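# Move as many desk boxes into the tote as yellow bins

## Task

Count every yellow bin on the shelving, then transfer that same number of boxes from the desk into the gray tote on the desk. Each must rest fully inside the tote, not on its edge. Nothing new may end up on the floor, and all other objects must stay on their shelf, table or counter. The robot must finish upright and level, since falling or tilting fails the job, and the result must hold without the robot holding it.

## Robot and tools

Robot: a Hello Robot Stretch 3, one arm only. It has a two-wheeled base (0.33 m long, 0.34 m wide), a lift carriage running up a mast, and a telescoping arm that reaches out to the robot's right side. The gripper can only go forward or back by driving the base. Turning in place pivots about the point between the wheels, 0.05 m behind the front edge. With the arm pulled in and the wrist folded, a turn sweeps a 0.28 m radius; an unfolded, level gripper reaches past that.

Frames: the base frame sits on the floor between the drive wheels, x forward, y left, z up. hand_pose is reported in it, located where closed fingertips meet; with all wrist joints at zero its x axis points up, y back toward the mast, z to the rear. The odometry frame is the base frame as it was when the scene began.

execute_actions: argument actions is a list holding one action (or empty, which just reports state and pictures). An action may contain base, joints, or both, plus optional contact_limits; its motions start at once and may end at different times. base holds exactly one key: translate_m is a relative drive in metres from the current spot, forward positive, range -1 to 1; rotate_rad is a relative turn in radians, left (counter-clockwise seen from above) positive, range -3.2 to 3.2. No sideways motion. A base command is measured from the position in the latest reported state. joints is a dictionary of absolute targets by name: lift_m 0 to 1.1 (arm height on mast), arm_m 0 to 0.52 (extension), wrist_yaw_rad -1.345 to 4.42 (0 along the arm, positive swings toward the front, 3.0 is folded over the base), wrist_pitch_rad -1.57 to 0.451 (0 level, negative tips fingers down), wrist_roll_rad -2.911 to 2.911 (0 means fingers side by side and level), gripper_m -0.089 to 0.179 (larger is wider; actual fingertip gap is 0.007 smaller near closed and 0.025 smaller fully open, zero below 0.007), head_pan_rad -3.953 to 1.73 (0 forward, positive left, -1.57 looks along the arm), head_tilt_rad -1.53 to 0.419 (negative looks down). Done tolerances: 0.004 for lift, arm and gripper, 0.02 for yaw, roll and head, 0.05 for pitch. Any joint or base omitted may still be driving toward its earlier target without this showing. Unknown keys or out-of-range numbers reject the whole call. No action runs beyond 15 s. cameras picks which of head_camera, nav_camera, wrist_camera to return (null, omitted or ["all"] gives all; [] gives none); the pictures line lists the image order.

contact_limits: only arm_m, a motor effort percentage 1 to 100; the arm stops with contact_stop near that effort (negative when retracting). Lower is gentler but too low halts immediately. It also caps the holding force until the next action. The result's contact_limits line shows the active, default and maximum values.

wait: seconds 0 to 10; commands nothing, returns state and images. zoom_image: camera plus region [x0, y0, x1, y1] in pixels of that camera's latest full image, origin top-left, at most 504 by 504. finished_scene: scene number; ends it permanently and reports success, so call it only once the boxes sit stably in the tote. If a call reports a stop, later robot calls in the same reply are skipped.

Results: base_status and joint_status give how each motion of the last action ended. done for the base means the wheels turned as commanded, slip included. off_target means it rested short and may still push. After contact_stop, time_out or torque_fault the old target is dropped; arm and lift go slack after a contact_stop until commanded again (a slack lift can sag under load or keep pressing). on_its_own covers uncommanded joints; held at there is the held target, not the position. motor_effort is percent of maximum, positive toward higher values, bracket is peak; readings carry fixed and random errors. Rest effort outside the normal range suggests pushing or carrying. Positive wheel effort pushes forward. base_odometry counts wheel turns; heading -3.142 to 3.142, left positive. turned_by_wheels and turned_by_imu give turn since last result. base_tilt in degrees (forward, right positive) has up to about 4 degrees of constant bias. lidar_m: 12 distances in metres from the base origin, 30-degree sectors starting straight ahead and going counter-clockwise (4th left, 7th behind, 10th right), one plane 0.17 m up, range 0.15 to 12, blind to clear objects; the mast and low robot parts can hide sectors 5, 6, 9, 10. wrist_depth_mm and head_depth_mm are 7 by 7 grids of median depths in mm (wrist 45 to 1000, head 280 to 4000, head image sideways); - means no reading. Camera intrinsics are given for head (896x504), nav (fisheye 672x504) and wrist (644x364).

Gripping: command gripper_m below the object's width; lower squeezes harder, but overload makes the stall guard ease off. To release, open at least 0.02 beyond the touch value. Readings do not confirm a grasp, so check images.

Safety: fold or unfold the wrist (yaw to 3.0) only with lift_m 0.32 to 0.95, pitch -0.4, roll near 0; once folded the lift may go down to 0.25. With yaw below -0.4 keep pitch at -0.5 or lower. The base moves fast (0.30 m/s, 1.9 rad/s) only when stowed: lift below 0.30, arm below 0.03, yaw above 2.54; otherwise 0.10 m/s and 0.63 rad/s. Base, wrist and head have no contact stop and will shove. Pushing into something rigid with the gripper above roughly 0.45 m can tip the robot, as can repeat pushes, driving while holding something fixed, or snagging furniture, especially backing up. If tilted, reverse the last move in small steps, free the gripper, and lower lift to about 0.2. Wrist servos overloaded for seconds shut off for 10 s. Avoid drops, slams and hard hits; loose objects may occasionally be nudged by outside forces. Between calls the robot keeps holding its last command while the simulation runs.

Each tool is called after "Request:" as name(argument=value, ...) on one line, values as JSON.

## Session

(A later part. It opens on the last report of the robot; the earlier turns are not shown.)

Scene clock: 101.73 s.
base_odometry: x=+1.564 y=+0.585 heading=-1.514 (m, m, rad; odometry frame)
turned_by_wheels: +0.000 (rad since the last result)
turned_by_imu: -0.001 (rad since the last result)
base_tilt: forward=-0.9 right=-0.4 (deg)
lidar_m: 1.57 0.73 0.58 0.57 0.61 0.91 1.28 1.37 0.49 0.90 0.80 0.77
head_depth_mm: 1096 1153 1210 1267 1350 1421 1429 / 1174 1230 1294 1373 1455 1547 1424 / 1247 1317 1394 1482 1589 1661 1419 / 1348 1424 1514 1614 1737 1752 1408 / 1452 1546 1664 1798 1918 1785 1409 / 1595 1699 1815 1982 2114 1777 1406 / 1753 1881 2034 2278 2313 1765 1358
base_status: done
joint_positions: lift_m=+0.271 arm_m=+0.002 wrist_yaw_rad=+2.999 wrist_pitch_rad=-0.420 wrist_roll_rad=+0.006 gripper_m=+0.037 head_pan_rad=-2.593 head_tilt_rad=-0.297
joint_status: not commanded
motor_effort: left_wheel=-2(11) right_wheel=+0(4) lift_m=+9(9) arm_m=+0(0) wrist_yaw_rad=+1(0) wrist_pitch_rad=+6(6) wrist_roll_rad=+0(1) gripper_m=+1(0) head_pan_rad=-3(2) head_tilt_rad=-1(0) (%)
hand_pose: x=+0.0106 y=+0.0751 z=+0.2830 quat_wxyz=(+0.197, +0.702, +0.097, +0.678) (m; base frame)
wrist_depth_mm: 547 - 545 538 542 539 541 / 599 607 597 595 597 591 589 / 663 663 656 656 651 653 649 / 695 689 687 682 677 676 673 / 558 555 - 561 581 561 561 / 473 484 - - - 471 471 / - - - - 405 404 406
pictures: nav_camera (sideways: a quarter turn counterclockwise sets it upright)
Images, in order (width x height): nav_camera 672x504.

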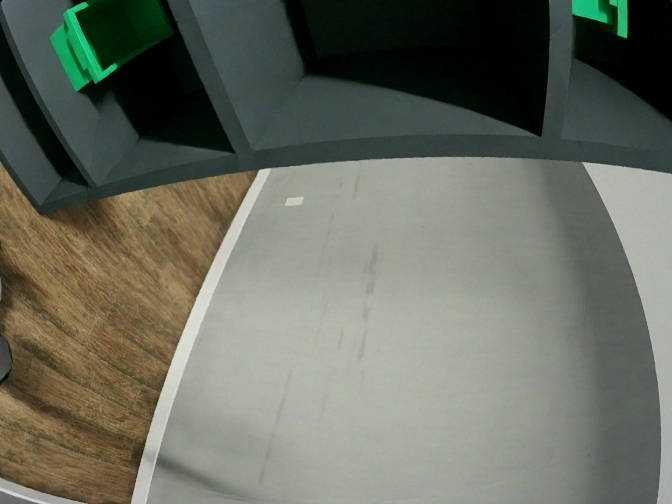

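Request:
execute_actions(actions=[{"base": {"translate_m": -0.68}}], cameras=[])

Request:
execute_actions(actions=[{"base": {"rotate_rad": -1.674}, "joints": {"head_pan_rad": 0.0, "head_tilt_rad": -0.5}}], cameras=["nav_camera"])

Request:
execute_actions(actions=[{"base": {"translate_m": 1.0}, "joints": {"head_pan_rad": 0.6, "head_tilt_rad": -0.5}}], cameras=["head_camera", "nav_camera"])

Scene clock: 109.90 s.
base_odometry: x=+1.526 y=+1.264 heading=-1.514 (m, m, rad; odometry frame)
turned_by_wheels: +0.000 (rad since the last result)
turned_by_imu: +0.000 (rad since the last result)
base_tilt: forward=-1.0 right=-0.5 (deg)
lidar_m: 1.77 0.83 0.65 0.65 0.69 0.61 0.60 0.64 0.96 2.74 0.56 0.59
head_depth_mm: 500 523 550 580 612 650 690 / 534 561 591 624 663 707 756 / 571 603 638 676 724 775 834 / 617 653 693 742 795 859 929 / 667 710 758 816 884 962 1048 / 727 775 837 908 991 1090 1206 / 799 863 936 1020 1135 1255 1347
base_status: done
joint_positions: lift_m=+0.271 arm_m=+0.002 wrist_yaw_rad=+2.999 wrist_pitch_rad=-0.420 wrist_roll_rad=+0.006 gripper_m=+0.037 head_pan_rad=-2.593 head_tilt_rad=-0.297
joint_status: not commanded
motor_effort: left_wheel=-2(10) right_wheel=+0(4) lift_m=+9(10) arm_m=+0(0) wrist_yaw_rad=+0(1) wrist_pitch_rad=+6(6) wrist_roll_rad=+0(0) gripper_m=+0(1) head_pan_rad=-3(1) head_tilt_rad=-2(0) (%)
hand_pose: x=+0.0106 y=+0.0751 z=+0.2830 quat_wxyz=(+0.197, +0.702, +0.097, +0.678) (m; base frame)
wrist_depth_mm: 613 - 615 611 608 609 609 / 665 670 676 668 661 662 665 / 675 730 726 723 730 717 714 / 655 689 683 693 687 692 692 / 560 554 - 561 577 567 558 / 473 486 - - - 463 468 / - - - - 406 405 407
pictures: none
No camera images: the call's "cameras" was empty. Leave "cameras" out to get every camera's image.

Scene clock: 112.20 s.
base_odometry: x=+1.526 y=+1.264 heading=+3.095 (m, m, rad; odometry frame)
turned_by_wheels: -1.674 (rad since the last result)
turned_by_imu: -1.683 (rad since the last result)
base_tilt: forward=-0.9 right=-0.5 (deg)
lidar_m: 2.50 0.59 0.56 2.28 0.90 0.67 0.65 0.67 0.62 0.60 0.62 0.87
head_depth_mm: 1682 1661 1651 1628 1595 1450 1249 / 2506 2454 2456 2328 1891 1499 1249 / 2594 2877 3126 2566 1887 1499 1246 / 2548 2804 3126 2509 1881 1492 1229 / 2574 2840 3103 2527 1859 1478 1230 / 2560 2784 3109 2485 1848 1470 1233 / 2567 2753 3079 2451 1838 1470 1196
base_status: done
joint_positions: lift_m=+0.271 arm_m=+0.002 wrist_yaw_rad=+2.999 wrist_pitch_rad=-0.420 wrist_roll_rad=+0.006 gripper_m=+0.037 head_pan_rad=-0.007 head_tilt_rad=-0.494
joint_status: all done
motor_effort: left_wheel=+1(10) right_wheel=-2(6) lift_m=+9(9) arm_m=+0(0) wrist_yaw_rad=+0(0) wrist_pitch_rad=+6(6) wrist_roll_rad=-1(0) gripper_m=-1(0) head_pan_rad=+4(38) head_tilt_rad=-2(14) (%)
hand_pose: x=+0.0106 y=+0.0751 z=+0.2830 quat_wxyz=(+0.197, +0.702, +0.097, +0.678) (m; base frame)
wrist_depth_mm: 824 - - - - - 449 / 815 - - - - 953 493 / 801 895 899 888 824 571 543 / 687 690 685 689 689 616 617 / 559 560 - 559 580 558 560 / 468 485 - - - 473 470 / - - - - 406 405 406
pictures: nav_camera (sideways: a quarter turn counterclockwise sets it upright)
Images, in order (width x height): nav_camera 672x504.

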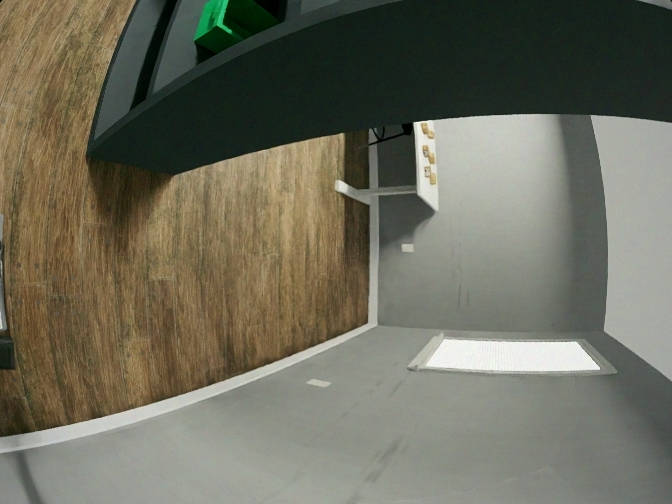

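Scene clock: 117.23 s.
base_odometry: x=+0.527 y=+1.310 heading=+3.095 (m, m, rad; odometry frame)
turned_by_wheels: +0.000 (rad since the last result)
turned_by_imu: +0.001 (rad since the last result)
base_tilt: forward=-0.9 right=-0.5 (deg)
lidar_m: 2.12 1.79 2.52 0.64 0.51 0.59 1.65 0.86 0.64 0.62 0.64 0.89
head_depth_mm: 1764 1903 2038 2223 1894 1507 1252 / 1873 2019 1793 2275 1883 1499 1240 / 1980 2161 1874 2474 1873 1496 1236 / 2120 2316 2038 2538 1852 1487 1227 / 2277 2469 2070 2396 1849 1486 1233 / 2448 2690 2517 2495 1844 1482 1226 / 2646 2966 3257 2474 1831 1474 1223
base_status: done
joint_positions: lift_m=+0.271 arm_m=+0.002 wrist_yaw_rad=+2.999 wrist_pitch_rad=-0.420 wrist_roll_rad=+0.006 gripper_m=+0.037 head_pan_rad=+0.593 head_tilt_rad=-0.495
joint_status: all done
motor_effort: left_wheel=+1(10) right_wheel=-1(1) lift_m=+9(9) arm_m=+0(0) wrist_yaw_rad=+0(1) wrist_pitch_rad=+6(6) wrist_roll_rad=-1(1) gripper_m=+0(1) head_pan_rad=+3(34) head_tilt_rad=-2(0) (%)
hand_pose: x=+0.0106 y=+0.0751 z=+0.2830 quat_wxyz=(+0.197, +0.702, +0.097, +0.678) (m; base frame)
wrist_depth_mm: 381 - - - - - - / 414 424 - - - - - / 452 460 858 892 900 905 888 / 500 513 681 686 688 688 689 / 539 539 - 557 574 565 557 / 469 481 - - - 469 470 / - - - - 405 407 406
pictures: head_camera (sideways: a quarter turn clockwise sets it upright), nav_camera (sideways: a quarter turn counterclockwise sets it upright)
Images, in order (width x height): head_camera 896x504, nav_camera 672x504.

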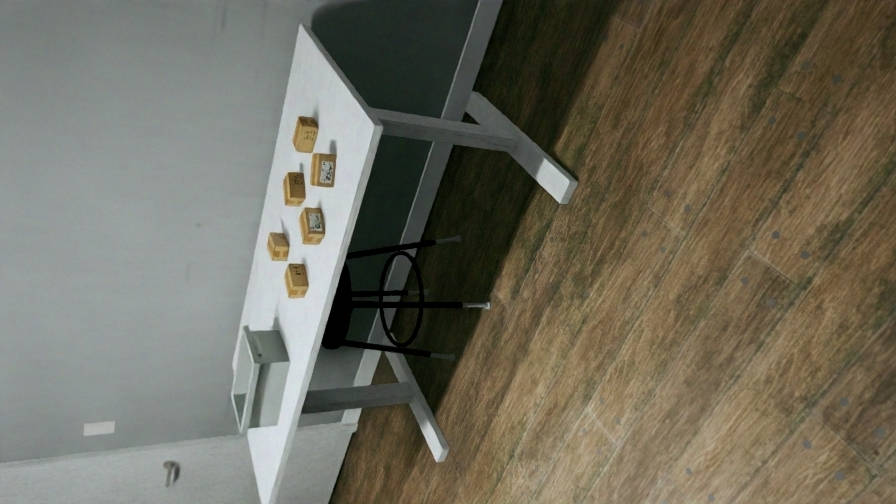

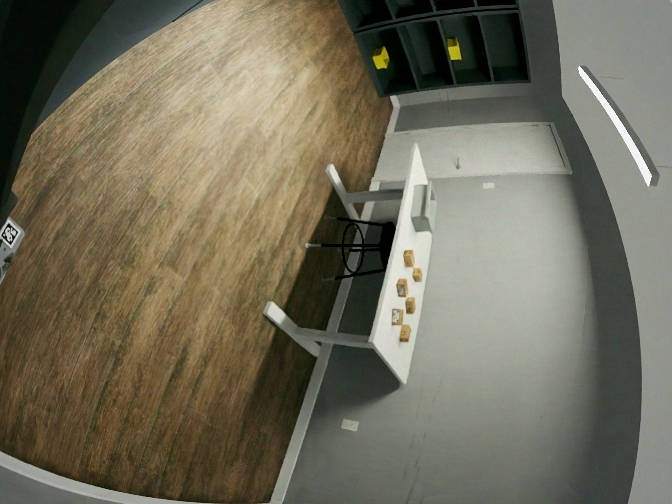

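Request:
execute_actions(actions=[{"base": {"translate_m": 1.0}}], cameras=[])

Request:
execute_actions(actions=[{"base": {"rotate_rad": 1.56}, "joints": {"head_pan_rad": -0.6, "head_tilt_rad": -0.7}}], cameras=["head_camera", "nav_camera"])

Scene clock: 148.77 s.
base_odometry: x=-0.472 y=+1.356 heading=+3.095 (m, m, rad; odometry frame)
turned_by_wheels: +0.000 (rad since the last result)
turned_by_imu: +0.001 (rad since the last result)
base_tilt: forward=-0.9 right=-0.5 (deg)
lidar_m: 1.12 0.91 1.40 3.67 1.64 1.24 1.64 0.89 0.66 0.64 0.67 0.92
head_depth_mm: 918 989 1069 1176 1284 1409 1247 / 972 1051 1147 1263 1407 1462 1249 / 1036 1121 1231 1340 1525 1499 1243 / 1104 1209 1337 1186 1651 1484 1234 / 1191 1315 1439 1086 1158 1365 1225 / 1280 1428 1543 1073 890 1481 1195 / 1389 1553 1642 1106 823 1433 1226
base_status: done
joint_positions: lift_m=+0.271 arm_m=+0.002 wrist_yaw_rad=+2.999 wrist_pitch_rad=-0.420 wrist_roll_rad=+0.006 gripper_m=+0.037 head_pan_rad=+0.593 head_tilt_rad=-0.495
joint_status: not commanded
motor_effort: left_wheel=+1(9) right_wheel=-2(5) lift_m=+9(9) arm_m=+0(0) wrist_yaw_rad=+0(1) wrist_pitch_rad=+6(6) wrist_roll_rad=-1(1) gripper_m=-1(1) head_pan_rad=+3(3) head_tilt_rad=-3(2) (%)
hand_pose: x=+0.0106 y=+0.0751 z=+0.2830 quat_wxyz=(+0.197, +0.702, +0.097, +0.678) (m; base frame)
wrist_depth_mm: - - - - - - - / - - - - - - 706 / 889 914 879 903 894 883 769 / 688 682 685 689 683 691 686 / 561 561 - 554 579 554 561 / 472 488 - - - 471 473 / - - - - 405 407 410
pictures: none
No camera images: the call's "cameras" was empty. Leave "cameras" out to get every camera's image.

Scene clock: 150.97 s.
base_odometry: x=-0.472 y=+1.356 heading=-1.628 (m, m, rad; odometry frame)
turned_by_wheels: +1.560 (rad since the last result)
turned_by_imu: +1.568 (rad since the last result)
base_tilt: forward=-0.9 right=-0.5 (deg)
lidar_m: 3.65 1.67 1.24 1.50 0.91 0.66 0.64 0.66 0.90 1.12 0.90 1.31
head_depth_mm: 1146 1249 1125 1503 1527 1316 1141 / 1276 1385 1076 1257 1543 1320 1142 / 1439 1505 1067 945 1445 1313 1134 / 1639 1587 1100 876 1555 1311 1134 / 1939 1560 1055 941 1548 1300 1129 / 2299 1388 1144 1892 1543 1299 1128 / 2870 1423 2370 1886 1535 1291 1122
base_status: done
joint_positions: lift_m=+0.271 arm_m=+0.002 wrist_yaw_rad=+2.999 wrist_pitch_rad=-0.420 wrist_roll_rad=+0.006 gripper_m=+0.037 head_pan_rad=-0.593 head_tilt_rad=-0.691
joint_status: all done
motor_effort: left_wheel=-1(8) right_wheel=+1(7) lift_m=+9(9) arm_m=+0(1) wrist_yaw_rad=+0(0) wrist_pitch_rad=+6(6) wrist_roll_rad=-1(0) gripper_m=+1(0) head_pan_rad=-3(38) head_tilt_rad=-2(16) (%)
hand_pose: x=+0.0106 y=+0.0751 z=+0.2830 quat_wxyz=(+0.197, +0.702, +0.097, +0.678) (m; base frame)
wrist_depth_mm: 854 - - - - - - / 840 - - - - - - / 794 904 891 905 897 896 882 / 688 685 691 692 684 685 692 / 561 555 - 553 580 557 559 / 469 487 - - - 474 474 / - - - - 406 405 408
pictures: head_camera (sideways: a quarter turn clockwise sets it upright), nav_camera (sideways: a quarter turn counterclockwise sets it upright)
Images, in order (width x height): head_camera 896x504, nav_camera 672x504.

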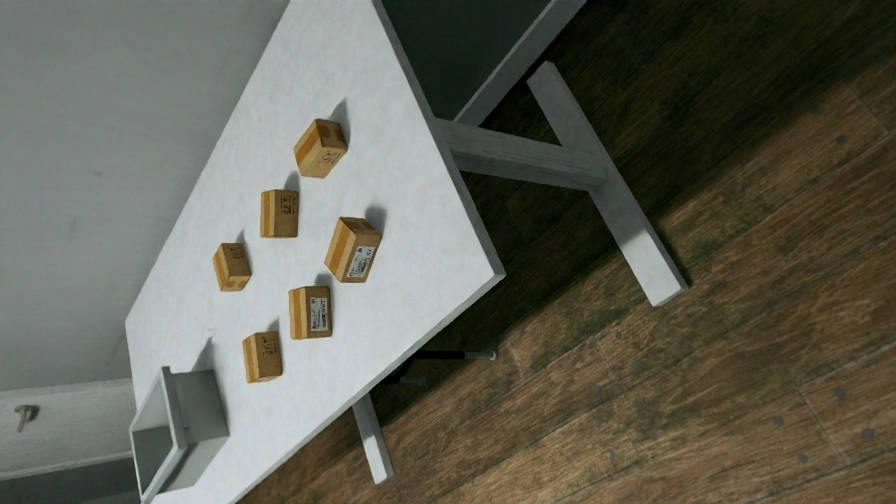

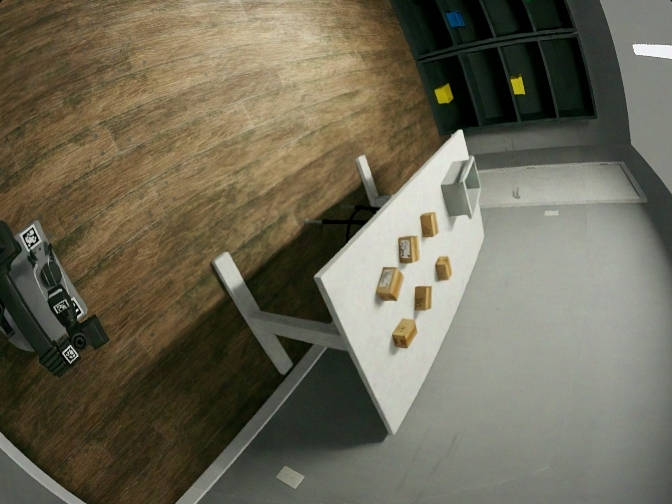

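Request:
execute_actions(actions=[{"base": {"translate_m": 0.6}, "joints": {"lift_m": 0.92, "head_pan_rad": -1.1, "head_tilt_rad": -0.8}}], cameras=["head_camera", "nav_camera"])

Scene clock: 177.57 s.
base_odometry: x=-0.506 y=+0.757 heading=-1.628 (m, m, rad; odometry frame)
turned_by_wheels: +0.000 (rad since the last result)
turned_by_imu: +0.001 (rad since the last result)
base_tilt: forward=-0.9 right=-0.5 (deg)
lidar_m: 3.07 1.67 1.22 1.17 1.76 1.29 1.24 1.28 1.17 0.67 0.97 0.80
head_depth_mm: 916 1039 957 772 677 - - / 959 1088 953 769 - - - / 1009 1124 918 744 664 1198 1127 / 1065 1173 909 739 670 1253 1102 / 1123 1221 936 731 1355 1250 1094 / 1195 1212 930 754 1376 1249 1097 / 1262 1207 923 772 1431 1240 1093
base_status: done
joint_positions: lift_m=+0.919 arm_m=+0.002 wrist_yaw_rad=+2.999 wrist_pitch_rad=-0.420 wrist_roll_rad=+0.006 gripper_m=+0.037 head_pan_rad=-1.093 head_tilt_rad=-0.790
joint_status: all done
motor_effort: left_wheel=-2(9) right_wheel=+0(5) lift_m=+38(40) arm_m=+0(0) wrist_yaw_rad=+0(0) wrist_pitch_rad=+6(6) wrist_roll_rad=-1(1) gripper_m=-1(1) head_pan_rad=-3(29) head_tilt_rad=-4(10) (%)
hand_pose: x=+0.0105 y=+0.0751 z=+0.9315 quat_wxyz=(+0.197, +0.702, +0.097, +0.678) (m; base frame)
wrist_depth_mm: - - - - - - - / - - - - - - - / - - - - - - - / - - - - - - - / - - - - - - - / - - - - - - - / - - - - - - -
pictures: head_camera (sideways: a quarter turn clockwise sets it upright), nav_camera (sideways: a quarter turn counterclockwise sets it upright)
Images, in order (width x height): head_camera 896x504, nav_camera 672x504.

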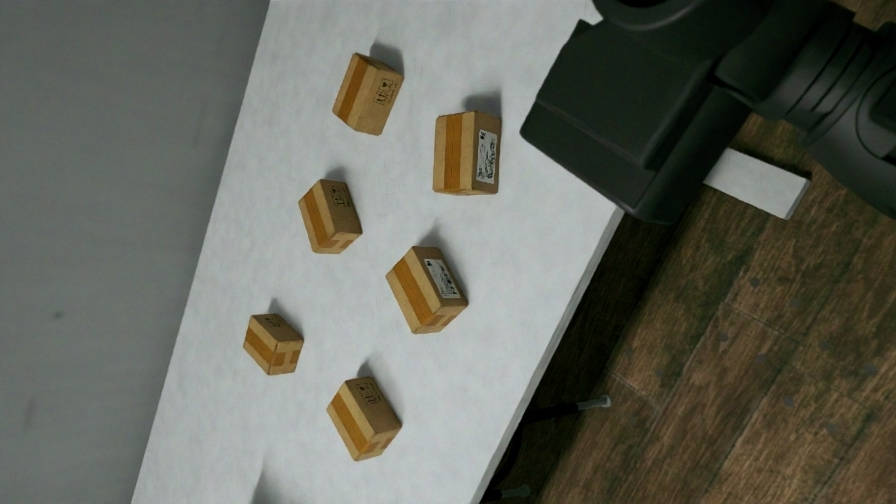

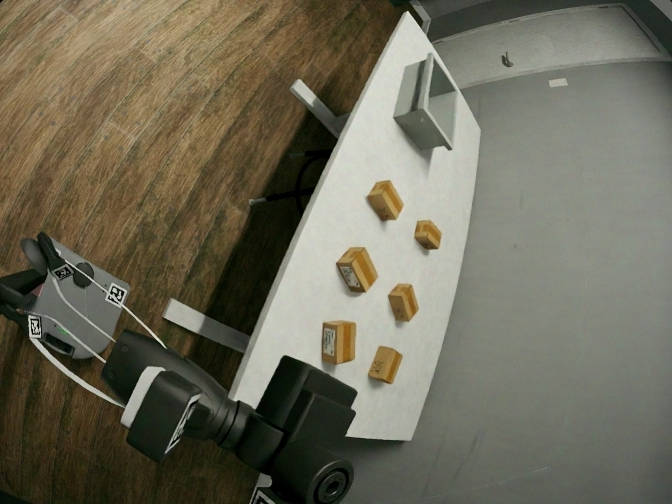

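Request:
execute_actions(actions=[])

Scene clock: 188.67 s.
base_odometry: x=-0.506 y=+0.757 heading=-1.628 (m, m, rad; odometry frame)
turned_by_wheels: +0.000 (rad since the last result)
turned_by_imu: +0.000 (rad since the last result)
base_tilt: forward=-0.9 right=-0.4 (deg)
lidar_m: 3.07 1.67 1.22 1.18 1.76 1.28 1.24 1.28 1.16 0.67 0.97 0.80
head_depth_mm: 917 1034 954 772 679 - - / 961 1087 955 768 - - - / 1010 1131 915 743 666 1200 1124 / 1064 1170 912 741 671 1253 1104 / 1119 1213 937 734 1355 1243 1104 / 1189 1219 931 753 1372 1244 1095 / 1258 1200 925 771 1435 1246 1093
base_status: done
joint_positions: lift_m=+0.919 arm_m=+0.002 wrist_yaw_rad=+2.999 wrist_pitch_rad=-0.420 wrist_roll_rad=+0.006 gripper_m=+0.037 head_pan_rad=-1.093 head_tilt_rad=-0.790
joint_status: all done
motor_effort: left_wheel=-2(9) right_wheel=+1(5) lift_m=+38(40) arm_m=+0(0) wrist_yaw_rad=+0(0) wrist_pitch_rad=+6(6) wrist_roll_rad=-1(1) gripper_m=-1(1) head_pan_rad=-3(29) head_tilt_rad=-3(10) (%)
hand_pose: x=+0.0105 y=+0.0751 z=+0.9315 quat_wxyz=(+0.197, +0.702, +0.097, +0.678) (m; base frame)
wrist_depth_mm: - - - - - - - / - - - - - - - / - - - - - - - / - - - - - - - / - - - - - - - / - - - - - - - / - - - - - - -
pictures: head_camera (sideways: a quarter turn clockwise sets it upright), nav_camera (sideways: a quarter turn counterclockwise sets it upright), wrist_camera
Images, in order (width x height): head_camera 896x504, nav_camera 672x504, wrist_camera 644x364.

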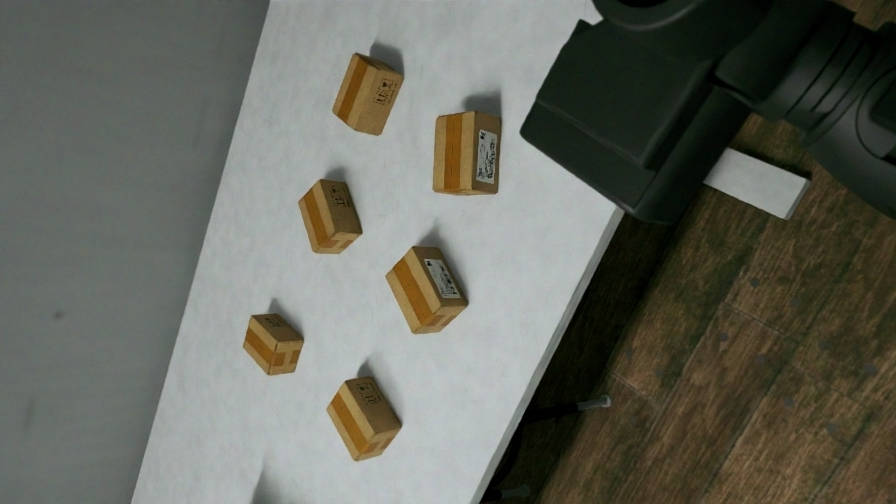

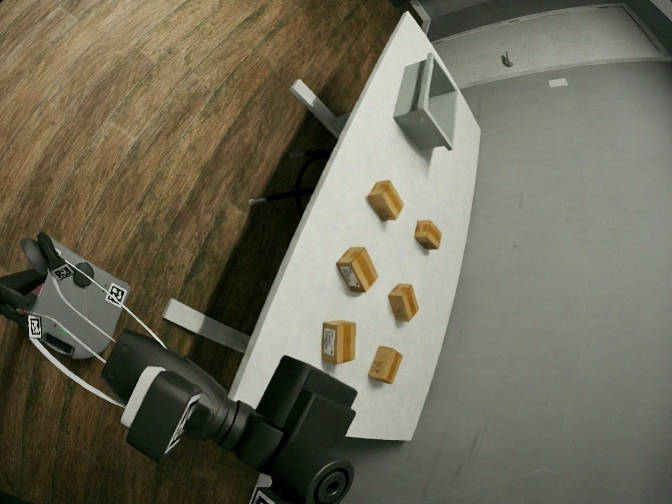

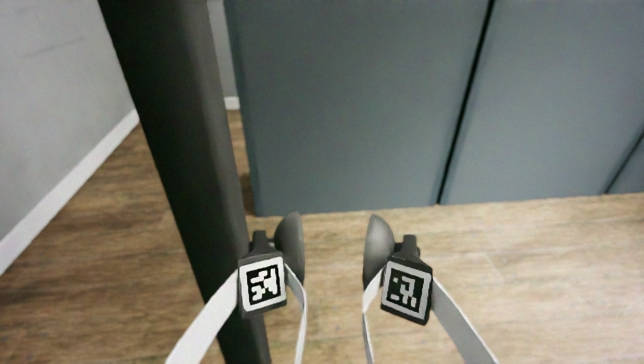

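Request:
execute_actions(actions=[{"base": {"translate_m": 0.12}, "joints": {"wrist_yaw_rad": 0.0, "wrist_pitch_rad": -0.4, "gripper_m": 0.15, "lift_m": 0.94, "head_pan_rad": -1.4, "head_tilt_rad": -0.8}}], cameras=["nav_camera"])

Request:
execute_actions(actions=[{"joints": {"wrist_pitch_rad": -1.57, "lift_m": 1.0, "arm_m": 0.36}}], cameras=["wrist_camera", "nav_camera"])

Scene clock: 195.53 s.
base_odometry: x=-0.513 y=+0.638 heading=-1.628 (m, m, rad; odometry frame)
turned_by_wheels: +0.000 (rad since the last result)
turned_by_imu: +0.000 (rad since the last result)
base_tilt: forward=-0.9 right=-0.5 (deg)
lidar_m: 2.94 1.67 1.22 1.17 1.22 1.41 1.35 1.41 1.17 0.67 0.71 0.97
head_depth_mm: 909 1039 990 814 - - 1071 / 927 1063 951 - - - 1091 / 947 1082 947 785 - - 1100 / 959 1092 943 752 640 1254 1102 / 980 1107 934 712 654 1246 1094 / 997 1116 931 754 666 1250 1096 / 1016 1128 892 733 679 1244 1094
base_status: done
joint_positions: lift_m=+0.939 arm_m=+0.002 wrist_yaw_rad=+0.002 wrist_pitch_rad=-0.419 wrist_roll_rad=+0.006 gripper_m=+0.150 head_pan_rad=-1.393 head_tilt_rad=-0.790
joint_status: all done
motor_effort: left_wheel=-2(3) right_wheel=+0(3) lift_m=+38(41) arm_m=+0(0) wrist_yaw_rad=-2(4) wrist_pitch_rad=+6(7) wrist_roll_rad=+0(1) gripper_m=+1(84) head_pan_rad=-4(23) head_tilt_rad=-4(4) (%)
hand_pose: x=-0.0211 y=-0.3710 z=+0.9516 quat_wxyz=(+0.690, +0.148, -0.693, -0.147) (m; base frame)
wrist_depth_mm: 810 806 782 776 767 758 755 / 883 859 876 845 832 835 820 / 776 771 775 779 883 915 884 / 579 572 562 547 600 - - / 447 507 494 485 488 - - / 399 - 396 375 409 - - / 359 351 354 355 355 365 -
pictures: nav_camera (sideways: a quarter turn counterclockwise sets it upright)
Images, in order (width x height): nav_camera 672x504.

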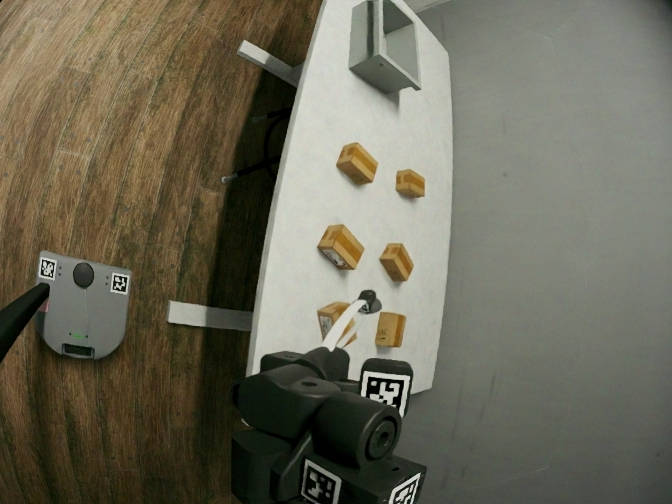

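Scene clock: 199.37 s.
base_odometry: x=-0.513 y=+0.638 heading=-1.628 (m, m, rad; odometry frame)
turned_by_wheels: +0.000 (rad since the last result)
turned_by_imu: +0.000 (rad since the last result)
base_tilt: forward=-0.9 right=-0.5 (deg)
lidar_m: 2.96 1.67 1.22 1.18 1.22 1.41 1.36 1.40 1.16 0.67 0.71 0.98
head_depth_mm: - 1068 989 761 647 1216 1105 / 916 - 906 770 643 1239 1105 / 942 1076 913 708 642 1234 1108 / 957 1087 940 750 651 1256 1102 / 978 1102 937 714 653 1252 1099 / 996 1115 927 753 665 1250 1096 / 1015 1126 893 733 679 1240 1096
base_status: not commanded
joint_positions: lift_m=+0.999 arm_m=+0.360 wrist_yaw_rad=+0.000 wrist_pitch_rad=-1.544 wrist_roll_rad=+0.006 gripper_m=+0.150 head_pan_rad=-1.393 head_tilt_rad=-0.790
joint_status: all done
joint sent to its limit — the command would take wrist_pitch_rad past its lower limit, so that joint was sent only as far as its limit.
motor_effort: left_wheel=-2(1) right_wheel=+0(1) lift_m=+38(39) arm_m=+5(5) wrist_yaw_rad=-1(3) wrist_pitch_rad=-2(6) wrist_roll_rad=-1(1) gripper_m=+0(1) head_pan_rad=-3(2) head_tilt_rad=-4(4) (%)
hand_pose: x=-0.0216 y=-0.4876 z=+0.8811 quat_wxyz=(+0.505, +0.492, -0.508, -0.495) (m; base frame)
wrist_depth_mm: 300 297 296 293 289 286 919 / 309 306 304 300 297 296 960 / 316 296 310 262 306 303 986 / 324 274 319 269 314 312 - / 334 325 330 326 322 319 - / 344 - 339 333 331 - - / - - - 341 - - -
pictures: nav_camera (sideways: a quarter turn counterclockwise sets it upright), wrist_camera
Images, in order (width x height): nav_camera 672x504, wrist_camera 644x364.

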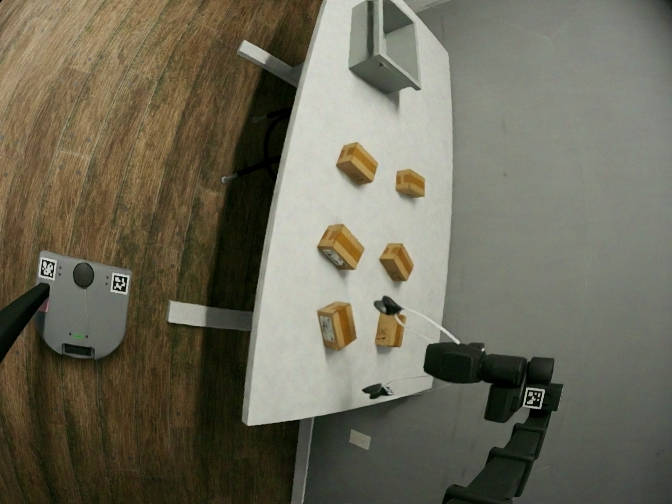

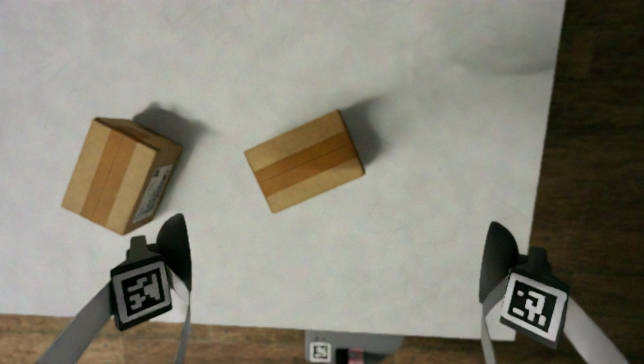

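Request:
execute_actions(actions=[{"base": {"translate_m": 0.025}, "joints": {"arm_m": 0.40, "wrist_roll_rad": 1.15, "gripper_m": 0.13, "lift_m": 0.95}}], cameras=["wrist_camera", "nav_camera"])

Scene clock: 225.57 s.
base_odometry: x=-0.515 y=+0.613 heading=-1.628 (m, m, rad; odometry frame)
turned_by_wheels: +0.000 (rad since the last result)
turned_by_imu: +0.000 (rad since the last result)
base_tilt: forward=-0.9 right=-0.4 (deg)
lidar_m: 2.92 1.67 1.22 1.18 1.22 1.44 1.38 1.43 1.17 0.67 0.70 0.96
head_depth_mm: - - 926 771 646 1220 1109 / 901 - 894 769 644 1235 1111 / 943 1071 934 709 642 1229 1106 / 957 1092 937 762 654 1248 1103 / 978 1107 935 701 654 1253 1100 / 993 1114 904 754 665 1238 1099 / 1017 1131 894 725 681 1247 1096
base_status: done
joint_positions: lift_m=+0.951 arm_m=+0.400 wrist_yaw_rad=+0.000 wrist_pitch_rad=-1.544 wrist_roll_rad=+1.146 gripper_m=+0.130 head_pan_rad=-1.393 head_tilt_rad=-0.790
joint_status: all done
motor_effort: left_wheel=-1(3) right_wheel=+0(2) lift_m=+9(35) arm_m=+5(4) wrist_yaw_rad=-1(1) wrist_pitch_rad=-2(2) wrist_roll_rad=+1(1) gripper_m=+0(75) head_pan_rad=-4(2) head_tilt_rad=-5(4) (%)
hand_pose: x=-0.0216 y=-0.5272 z=+0.8327 quat_wxyz=(+0.151, +0.147, -0.700, -0.682) (m; base frame)
wrist_depth_mm: 209 251 250 249 246 243 241 / 213 229 256 255 252 249 246 / 219 264 264 260 258 255 253 / 276 273 271 219 265 262 261 / 281 281 277 225 270 268 949 / 257 288 287 284 279 - - / 249 298 294 292 288 - -
pictures: nav_camera (sideways: a quarter turn counterclockwise sets it upright), wrist_camera
Images, in order (width x height): nav_camera 672x504, wrist_camera 644x364.

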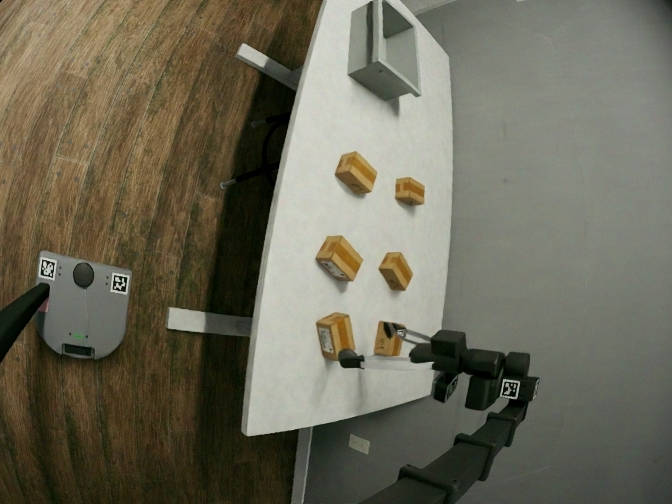

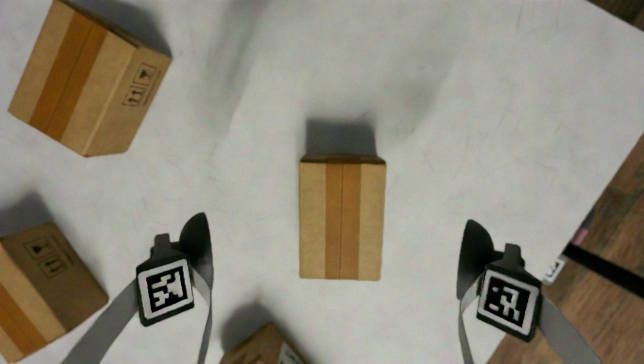

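Request:
execute_actions(actions=[{"joints": {"lift_m": 0.876, "gripper_m": 0.11}}], cameras=["wrist_camera"])

Request:
execute_actions(actions=[{"joints": {"gripper_m": 0.02}}], cameras=["wrist_camera"])

Scene clock: 235.73 s.
base_odometry: x=-0.515 y=+0.613 heading=-1.628 (m, m, rad; odometry frame)
turned_by_wheels: +0.000 (rad since the last result)
turned_by_imu: +0.000 (rad since the last result)
base_tilt: forward=-0.9 right=-0.5 (deg)
lidar_m: 2.92 1.67 1.22 1.17 1.22 1.43 1.38 1.43 1.17 0.67 0.69 0.96
head_depth_mm: 904 - 924 771 648 1218 1112 / 925 1013 - 771 644 1233 1112 / 941 1085 978 699 642 1231 1105 / 964 1085 942 764 653 1250 1112 / 980 1104 934 701 651 1245 1097 / 997 1113 904 754 664 1244 1095 / 1012 1127 895 724 678 1237 1093
base_status: not commanded
joint_positions: lift_m=+0.877 arm_m=+0.400 wrist_yaw_rad=+0.000 wrist_pitch_rad=-1.544 wrist_roll_rad=+1.146 gripper_m=+0.110 head_pan_rad=-1.393 head_tilt_rad=-0.790
joint_status: all done
motor_effort: left_wheel=-1(1) right_wheel=+0(0) lift_m=+9(7) arm_m=+4(4) wrist_yaw_rad=-1(1) wrist_pitch_rad=-2(2) wrist_roll_rad=+1(1) gripper_m=-1(75) head_pan_rad=-2(4) head_tilt_rad=-4(5) (%)
hand_pose: x=-0.0216 y=-0.5272 z=+0.7587 quat_wxyz=(+0.151, +0.147, -0.700, -0.682) (m; base frame)
wrist_depth_mm: 160 182 181 179 177 175 174 / 174 187 185 184 182 180 178 / 190 192 191 189 187 185 183 / 200 197 196 145 190 189 187 / 206 203 200 148 148 195 193 / 212 210 208 151 152 199 198 / 219 216 214 156 206 207 204
pictures: wrist_camera
Images, in order (width x height): wrist_camera 644x364.

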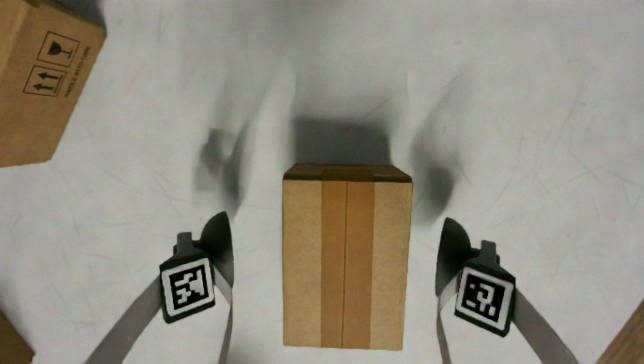

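Scene clock: 237.13 s.
base_odometry: x=-0.515 y=+0.613 heading=-1.628 (m, m, rad; odometry frame)
turned_by_wheels: +0.000 (rad since the last result)
turned_by_imu: +0.000 (rad since the last result)
base_tilt: forward=-0.9 right=-0.4 (deg)
lidar_m: 2.92 1.67 1.22 1.17 1.22 1.43 1.38 1.44 1.16 0.67 0.69 0.96
head_depth_mm: 911 - 922 772 647 1217 1111 / 923 1008 - 767 643 1237 1106 / 943 1082 974 706 642 1234 1112 / 957 1088 941 763 653 1247 1102 / 978 1111 934 704 651 1254 1097 / 997 1117 904 754 666 1243 1099 / 1017 1129 895 722 679 1234 1091
base_status: not commanded
joint_positions: lift_m=+0.877 arm_m=+0.400 wrist_yaw_rad=+0.000 wrist_pitch_rad=-1.545 wrist_roll_rad=+1.146 gripper_m=+0.021 head_pan_rad=-1.393 head_tilt_rad=-0.790
joint_status: all done
motor_effort: left_wheel=-2(2) right_wheel=+0(0) lift_m=+9(9) arm_m=+5(5) wrist_yaw_rad=-1(1) wrist_pitch_rad=-2(2) wrist_roll_rad=+0(1) gripper_m=-16(91) head_pan_rad=-2(1) head_tilt_rad=-3(4) (%)
hand_pose: x=-0.0216 y=-0.5270 z=+0.7587 quat_wxyz=(+0.151, +0.147, -0.700, -0.682) (m; base frame)
wrist_depth_mm: 160 182 181 179 178 176 174 / 173 188 185 184 181 180 178 / 190 192 191 189 186 185 183 / 200 198 196 143 190 189 188 / 205 204 200 145 194 195 192 / 211 210 - 149 148 200 198 / 219 216 215 153 208 206 205
pictures: wrist_camera
Images, in order (width x height): wrist_camera 644x364.

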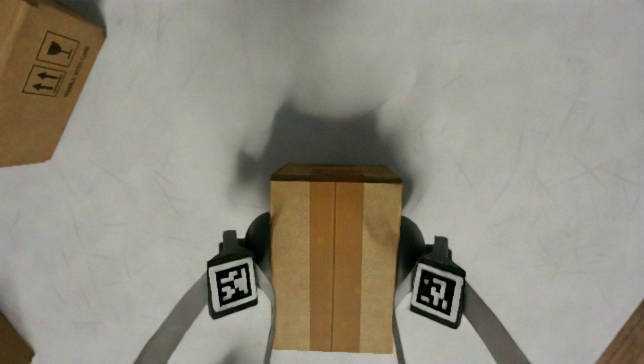

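Request:
execute_actions(actions=[{"joints": {"gripper_m": 0.012, "lift_m": 0.945}}], cameras=["wrist_camera"])

Request:
execute_actions(actions=[{"base": {"translate_m": 0.78}, "joints": {"lift_m": 1.05, "wrist_roll_rad": 0.0, "arm_m": 0.44}}], cameras=["wrist_camera", "nav_camera", "head_camera"])

Scene clock: 242.33 s.
base_odometry: x=-0.515 y=+0.613 heading=-1.628 (m, m, rad; odometry frame)
turned_by_wheels: +0.000 (rad since the last result)
turned_by_imu: +0.000 (rad since the last result)
base_tilt: forward=-0.9 right=-0.4 (deg)
lidar_m: 2.92 1.67 1.22 1.18 1.22 1.43 1.38 1.43 1.16 0.67 0.69 0.96
head_depth_mm: 870 - 925 771 648 1216 1107 / 905 - 922 747 646 1235 1102 / 942 1074 943 707 641 1222 1102 / 960 1090 940 760 653 1248 1102 / 975 1104 937 702 652 1255 1096 / 992 1116 909 754 666 1250 1096 / 1013 1128 892 723 679 1244 1096
base_status: not commanded
joint_positions: lift_m=+0.944 arm_m=+0.400 wrist_yaw_rad=+0.000 wrist_pitch_rad=-1.545 wrist_roll_rad=+1.146 gripper_m=+0.013 head_pan_rad=-1.393 head_tilt_rad=-0.790
joint_status: all done
motor_effort: left_wheel=-1(2) right_wheel=+0(0) lift_m=+38(41) arm_m=+5(5) wrist_yaw_rad=+0(0) wrist_pitch_rad=-2(2) wrist_roll_rad=+1(1) gripper_m=-18(59) head_pan_rad=-2(2) head_tilt_rad=-4(3) (%)
hand_pose: x=-0.0216 y=-0.5271 z=+0.8261 quat_wxyz=(+0.151, +0.147, -0.700, -0.682) (m; base frame)
wrist_depth_mm: 202 244 245 241 239 236 235 / 207 227 250 247 245 242 240 / 212 258 257 254 252 249 247 / 269 267 263 142 256 256 255 / 275 276 270 144 203 263 960 / 258 283 - 148 147 270 - / 264 292 286 152 279 - -
pictures: wrist_camera
Images, in order (width x height): wrist_camera 644x364.

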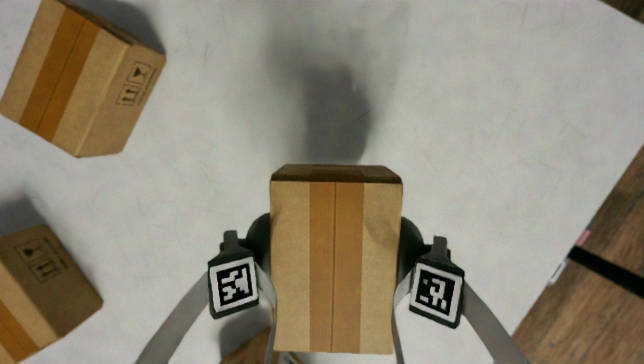

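Scene clock: 251.20 s.
base_odometry: x=-0.559 y=-0.166 heading=-1.628 (m, m, rad; odometry frame)
turned_by_wheels: +0.000 (rad since the last result)
turned_by_imu: -0.002 (rad since the last result)
base_tilt: forward=-0.9 right=-0.4 (deg)
lidar_m: 2.14 1.68 1.22 1.18 1.22 2.25 2.16 1.09 0.60 0.58 0.76 1.56
head_depth_mm: 926 1038 957 713 649 1219 1114 / 911 1104 705 750 644 1233 1105 / 936 1084 740 761 642 1251 1104 / 953 1085 941 756 655 1249 1101 / 978 1104 938 717 667 1250 1094 / 994 1115 926 755 682 1222 1094 / 1005 1170 929 748 679 1242 1096
base_status: done
joint_positions: lift_m=+1.049 arm_m=+0.440 wrist_yaw_rad=+0.000 wrist_pitch_rad=-1.545 wrist_roll_rad=+0.004 gripper_m=+0.013 head_pan_rad=-1.393 head_tilt_rad=-0.790
joint_status: all done
motor_effort: left_wheel=-1(3) right_wheel=+0(4) lift_m=+38(40) arm_m=+5(5) wrist_yaw_rad=+0(0) wrist_pitch_rad=-2(2) wrist_roll_rad=-2(2) gripper_m=-18(18) head_pan_rad=-3(1) head_tilt_rad=-3(3) (%)
hand_pose: x=-0.0216 y=-0.5673 z=+0.9311 quat_wxyz=(+0.506, +0.493, -0.507, -0.495) (m; base frame)
wrist_depth_mm: 349 345 338 338 337 333 330 / 356 353 350 349 345 342 339 / 367 309 356 353 297 348 345 / 376 285 366 142 305 358 358 / 386 301 373 144 211 367 363 / 397 310 - 148 147 379 375 / 409 404 281 152 266 388 385
pictures: head_camera (sideways: a quarter turn clockwise sets it upright), nav_camera (sideways: a quarter turn counterclockwise sets it upright), wrist_camera
Images, in order (width x height): head_camera 896x504, nav_camera 672x504, wrist_camera 644x364.

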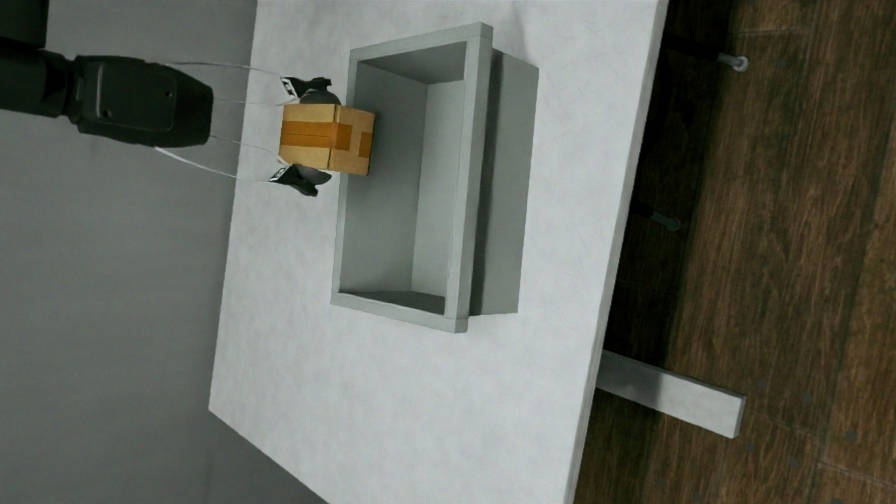

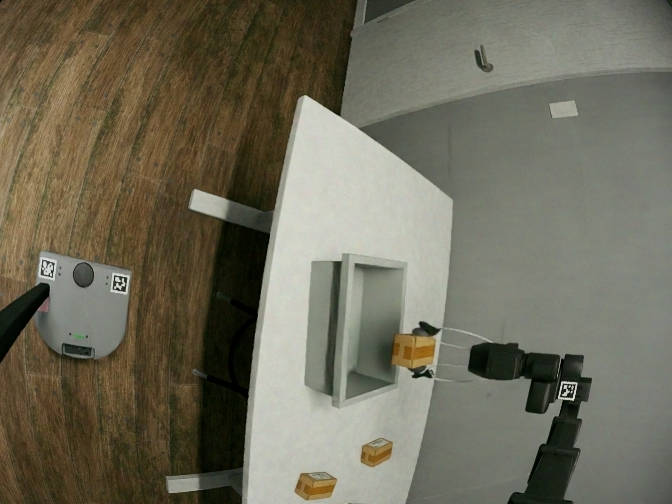

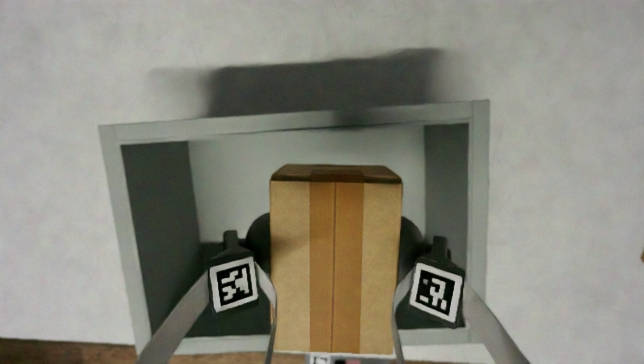

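Request:
execute_actions(actions=[{"base": {"translate_m": 0.083}, "joints": {"lift_m": 1.01, "wrist_roll_rad": -0.06, "arm_m": 0.419}}], cameras=["wrist_camera", "head_camera"])

Scene clock: 268.17 s.
base_odometry: x=-0.564 y=-0.249 heading=-1.628 (m, m, rad; odometry frame)
turned_by_wheels: +0.000 (rad since the last result)
turned_by_imu: +0.000 (rad since the last result)
base_tilt: forward=-0.9 right=-0.4 (deg)
lidar_m: 2.06 1.68 1.22 1.18 1.22 1.67 2.24 1.16 0.64 0.59 0.73 1.55
head_depth_mm: - 1032 958 740 636 1220 1117 / 915 - 951 738 643 1238 1108 / 938 1077 949 638 643 1253 1105 / 956 1088 940 738 655 1250 1103 / 971 1100 934 757 669 1238 1103 / 992 1136 932 754 681 1234 1093 / 1009 1178 1365 749 679 1243 1096
base_status: done
joint_positions: lift_m=+1.011 arm_m=+0.419 wrist_yaw_rad=+0.000 wrist_pitch_rad=-1.545 wrist_roll_rad=-0.056 gripper_m=+0.013 head_pan_rad=-1.393 head_tilt_rad=-0.790
joint_status: all done
motor_effort: left_wheel=-1(3) right_wheel=+0(5) lift_m=+10(36) arm_m=-3(3) wrist_yaw_rad=+0(0) wrist_pitch_rad=-2(2) wrist_roll_rad=-2(2) gripper_m=-17(18) head_pan_rad=-3(3) head_tilt_rad=-4(3) (%)
hand_pose: x=-0.0216 y=-0.5468 z=+0.8927 quat_wxyz=(+0.521, +0.507, -0.492, -0.480) (m; base frame)
wrist_depth_mm: 311 311 306 303 301 298 295 / 321 316 310 308 305 301 300 / 328 326 214 316 313 310 215 / 337 335 242 142 320 318 226 / 346 344 242 144 325 325 226 / 356 354 - 148 147 300 225 / - 365 240 152 228 238 226
pictures: head_camera (sideways: a quarter turn clockwise sets it upright), wrist_camera
Images, in order (width x height): head_camera 896x504, wrist_camera 644x364.

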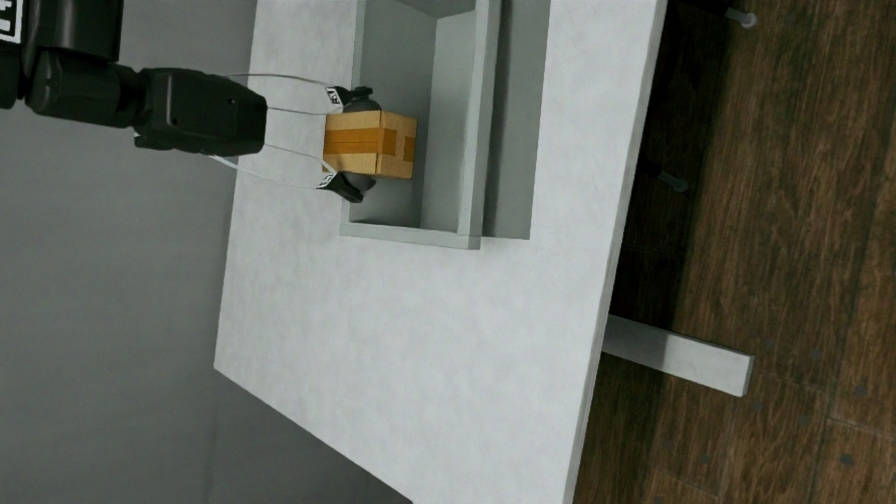

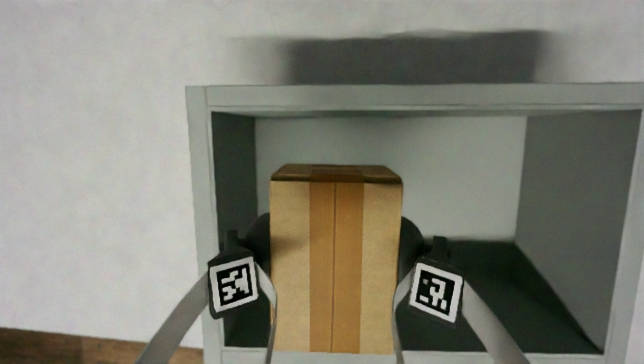

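Request:
execute_actions(actions=[{"joints": {"lift_m": 0.884}}], cameras=["wrist_camera"])

Request:
execute_actions(actions=[{"joints": {"gripper_m": 0.095}}], cameras=["wrist_camera", "head_camera"])

Scene clock: 274.53 s.
base_odometry: x=-0.564 y=-0.249 heading=-1.628 (m, m, rad; odometry frame)
turned_by_wheels: +0.000 (rad since the last result)
turned_by_imu: +0.000 (rad since the last result)
base_tilt: forward=-0.9 right=-0.4 (deg)
lidar_m: 2.06 1.68 1.23 1.18 1.22 1.67 2.24 1.16 0.64 0.59 0.73 1.56
head_depth_mm: 902 - 927 742 634 1215 1110 / 924 - 923 737 646 1234 1114 / 939 1079 942 682 644 1255 1104 / 959 1086 940 740 655 1249 1104 / 973 1103 934 756 665 1242 1097 / 992 1140 930 755 681 1240 1092 / 1011 1177 1364 750 678 1238 1090
base_status: not commanded
joint_positions: lift_m=+0.885 arm_m=+0.419 wrist_yaw_rad=+0.000 wrist_pitch_rad=-1.545 wrist_roll_rad=-0.056 gripper_m=+0.013 head_pan_rad=-1.393 head_tilt_rad=-0.790
joint_status: all done
motor_effort: left_wheel=-1(2) right_wheel=+0(0) lift_m=+9(11) arm_m=-3(3) wrist_yaw_rad=+0(1) wrist_pitch_rad=-2(2) wrist_roll_rad=-2(2) gripper_m=-18(18) head_pan_rad=-2(4) head_tilt_rad=-3(3) (%)
hand_pose: x=-0.0216 y=-0.5468 z=+0.7667 quat_wxyz=(+0.521, +0.507, -0.492, -0.480) (m; base frame)
wrist_depth_mm: 189 77 76 75 74 74 73 / - 78 77 77 76 75 76 / 98 127 194 194 192 190 188 / 98 127 198 142 195 195 193 / 98 128 203 144 199 200 198 / 98 128 - 148 147 205 203 / 98 120 216 152 213 212 208
pictures: wrist_camera
Images, in order (width x height): wrist_camera 644x364.

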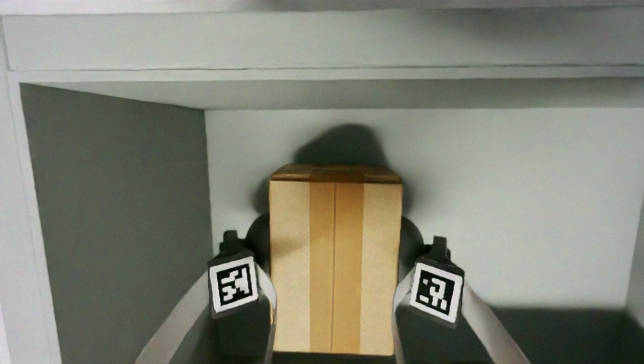

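Scene clock: 275.83 s.
base_odometry: x=-0.564 y=-0.249 heading=-1.628 (m, m, rad; odometry frame)
turned_by_wheels: +0.000 (rad since the last result)
turned_by_imu: +0.000 (rad since the last result)
base_tilt: forward=-0.9 right=-0.5 (deg)
lidar_m: 2.06 1.68 1.22 1.18 1.22 1.66 2.25 1.16 0.64 0.59 0.73 1.56
head_depth_mm: 902 - 927 740 637 1221 1113 / 923 - 919 739 643 1232 1113 / 937 1078 945 692 641 1256 1104 / 956 1090 940 741 654 1256 1103 / 970 1102 932 758 668 1243 1096 / 987 1138 927 757 679 1236 1096 / 1005 1168 1355 750 679 1240 1093
base_status: not commanded
joint_positions: lift_m=+0.885 arm_m=+0.419 wrist_yaw_rad=+0.000 wrist_pitch_rad=-1.545 wrist_roll_rad=-0.056 gripper_m=+0.095 head_pan_rad=-1.393 head_tilt_rad=-0.790
joint_status: all done
motor_effort: left_wheel=-1(1) right_wheel=+0(0) lift_m=+10(10) arm_m=-3(3) wrist_yaw_rad=+0(1) wrist_pitch_rad=-2(2) wrist_roll_rad=-2(2) gripper_m=+0(80) head_pan_rad=-2(2) head_tilt_rad=-4(3) (%)
hand_pose: x=-0.0216 y=-0.5468 z=+0.7667 quat_wxyz=(+0.521, +0.507, -0.492, -0.480) (m; base frame)
wrist_depth_mm: 189 76 76 75 74 74 73 / - 78 77 77 76 75 76 / 98 128 194 194 192 190 188 / 98 127 199 150 196 195 193 / 98 128 204 152 200 200 198 / 98 120 212 157 205 205 204 / 98 128 215 161 213 213 209
pictures: head_camera (sideways: a quarter turn clockwise sets it upright), wrist_camera
Images, in order (width x height): head_camera 896x504, wrist_camera 644x364.

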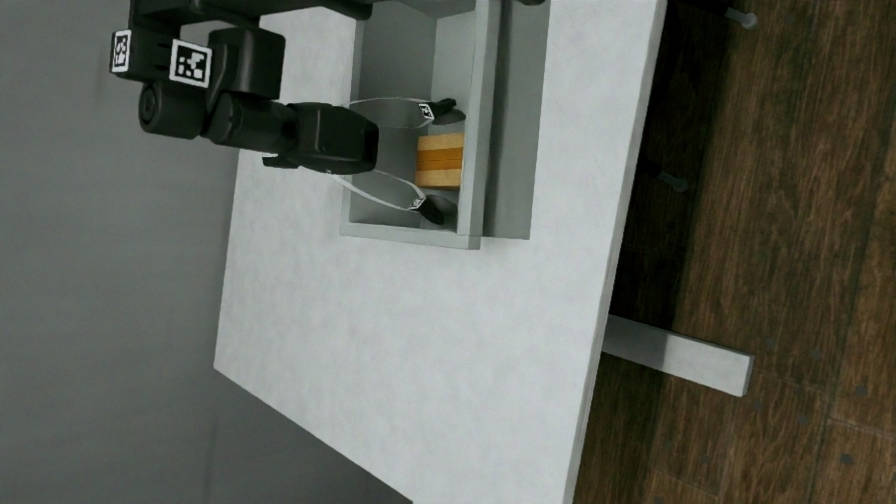

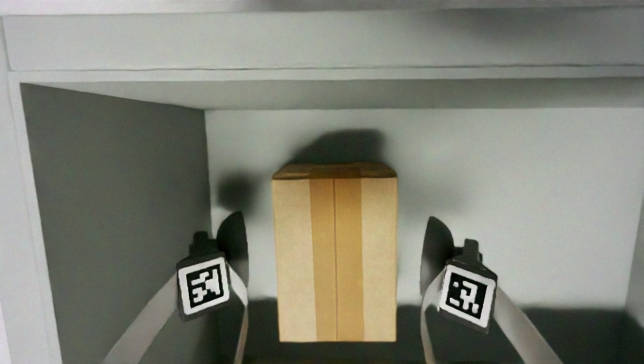

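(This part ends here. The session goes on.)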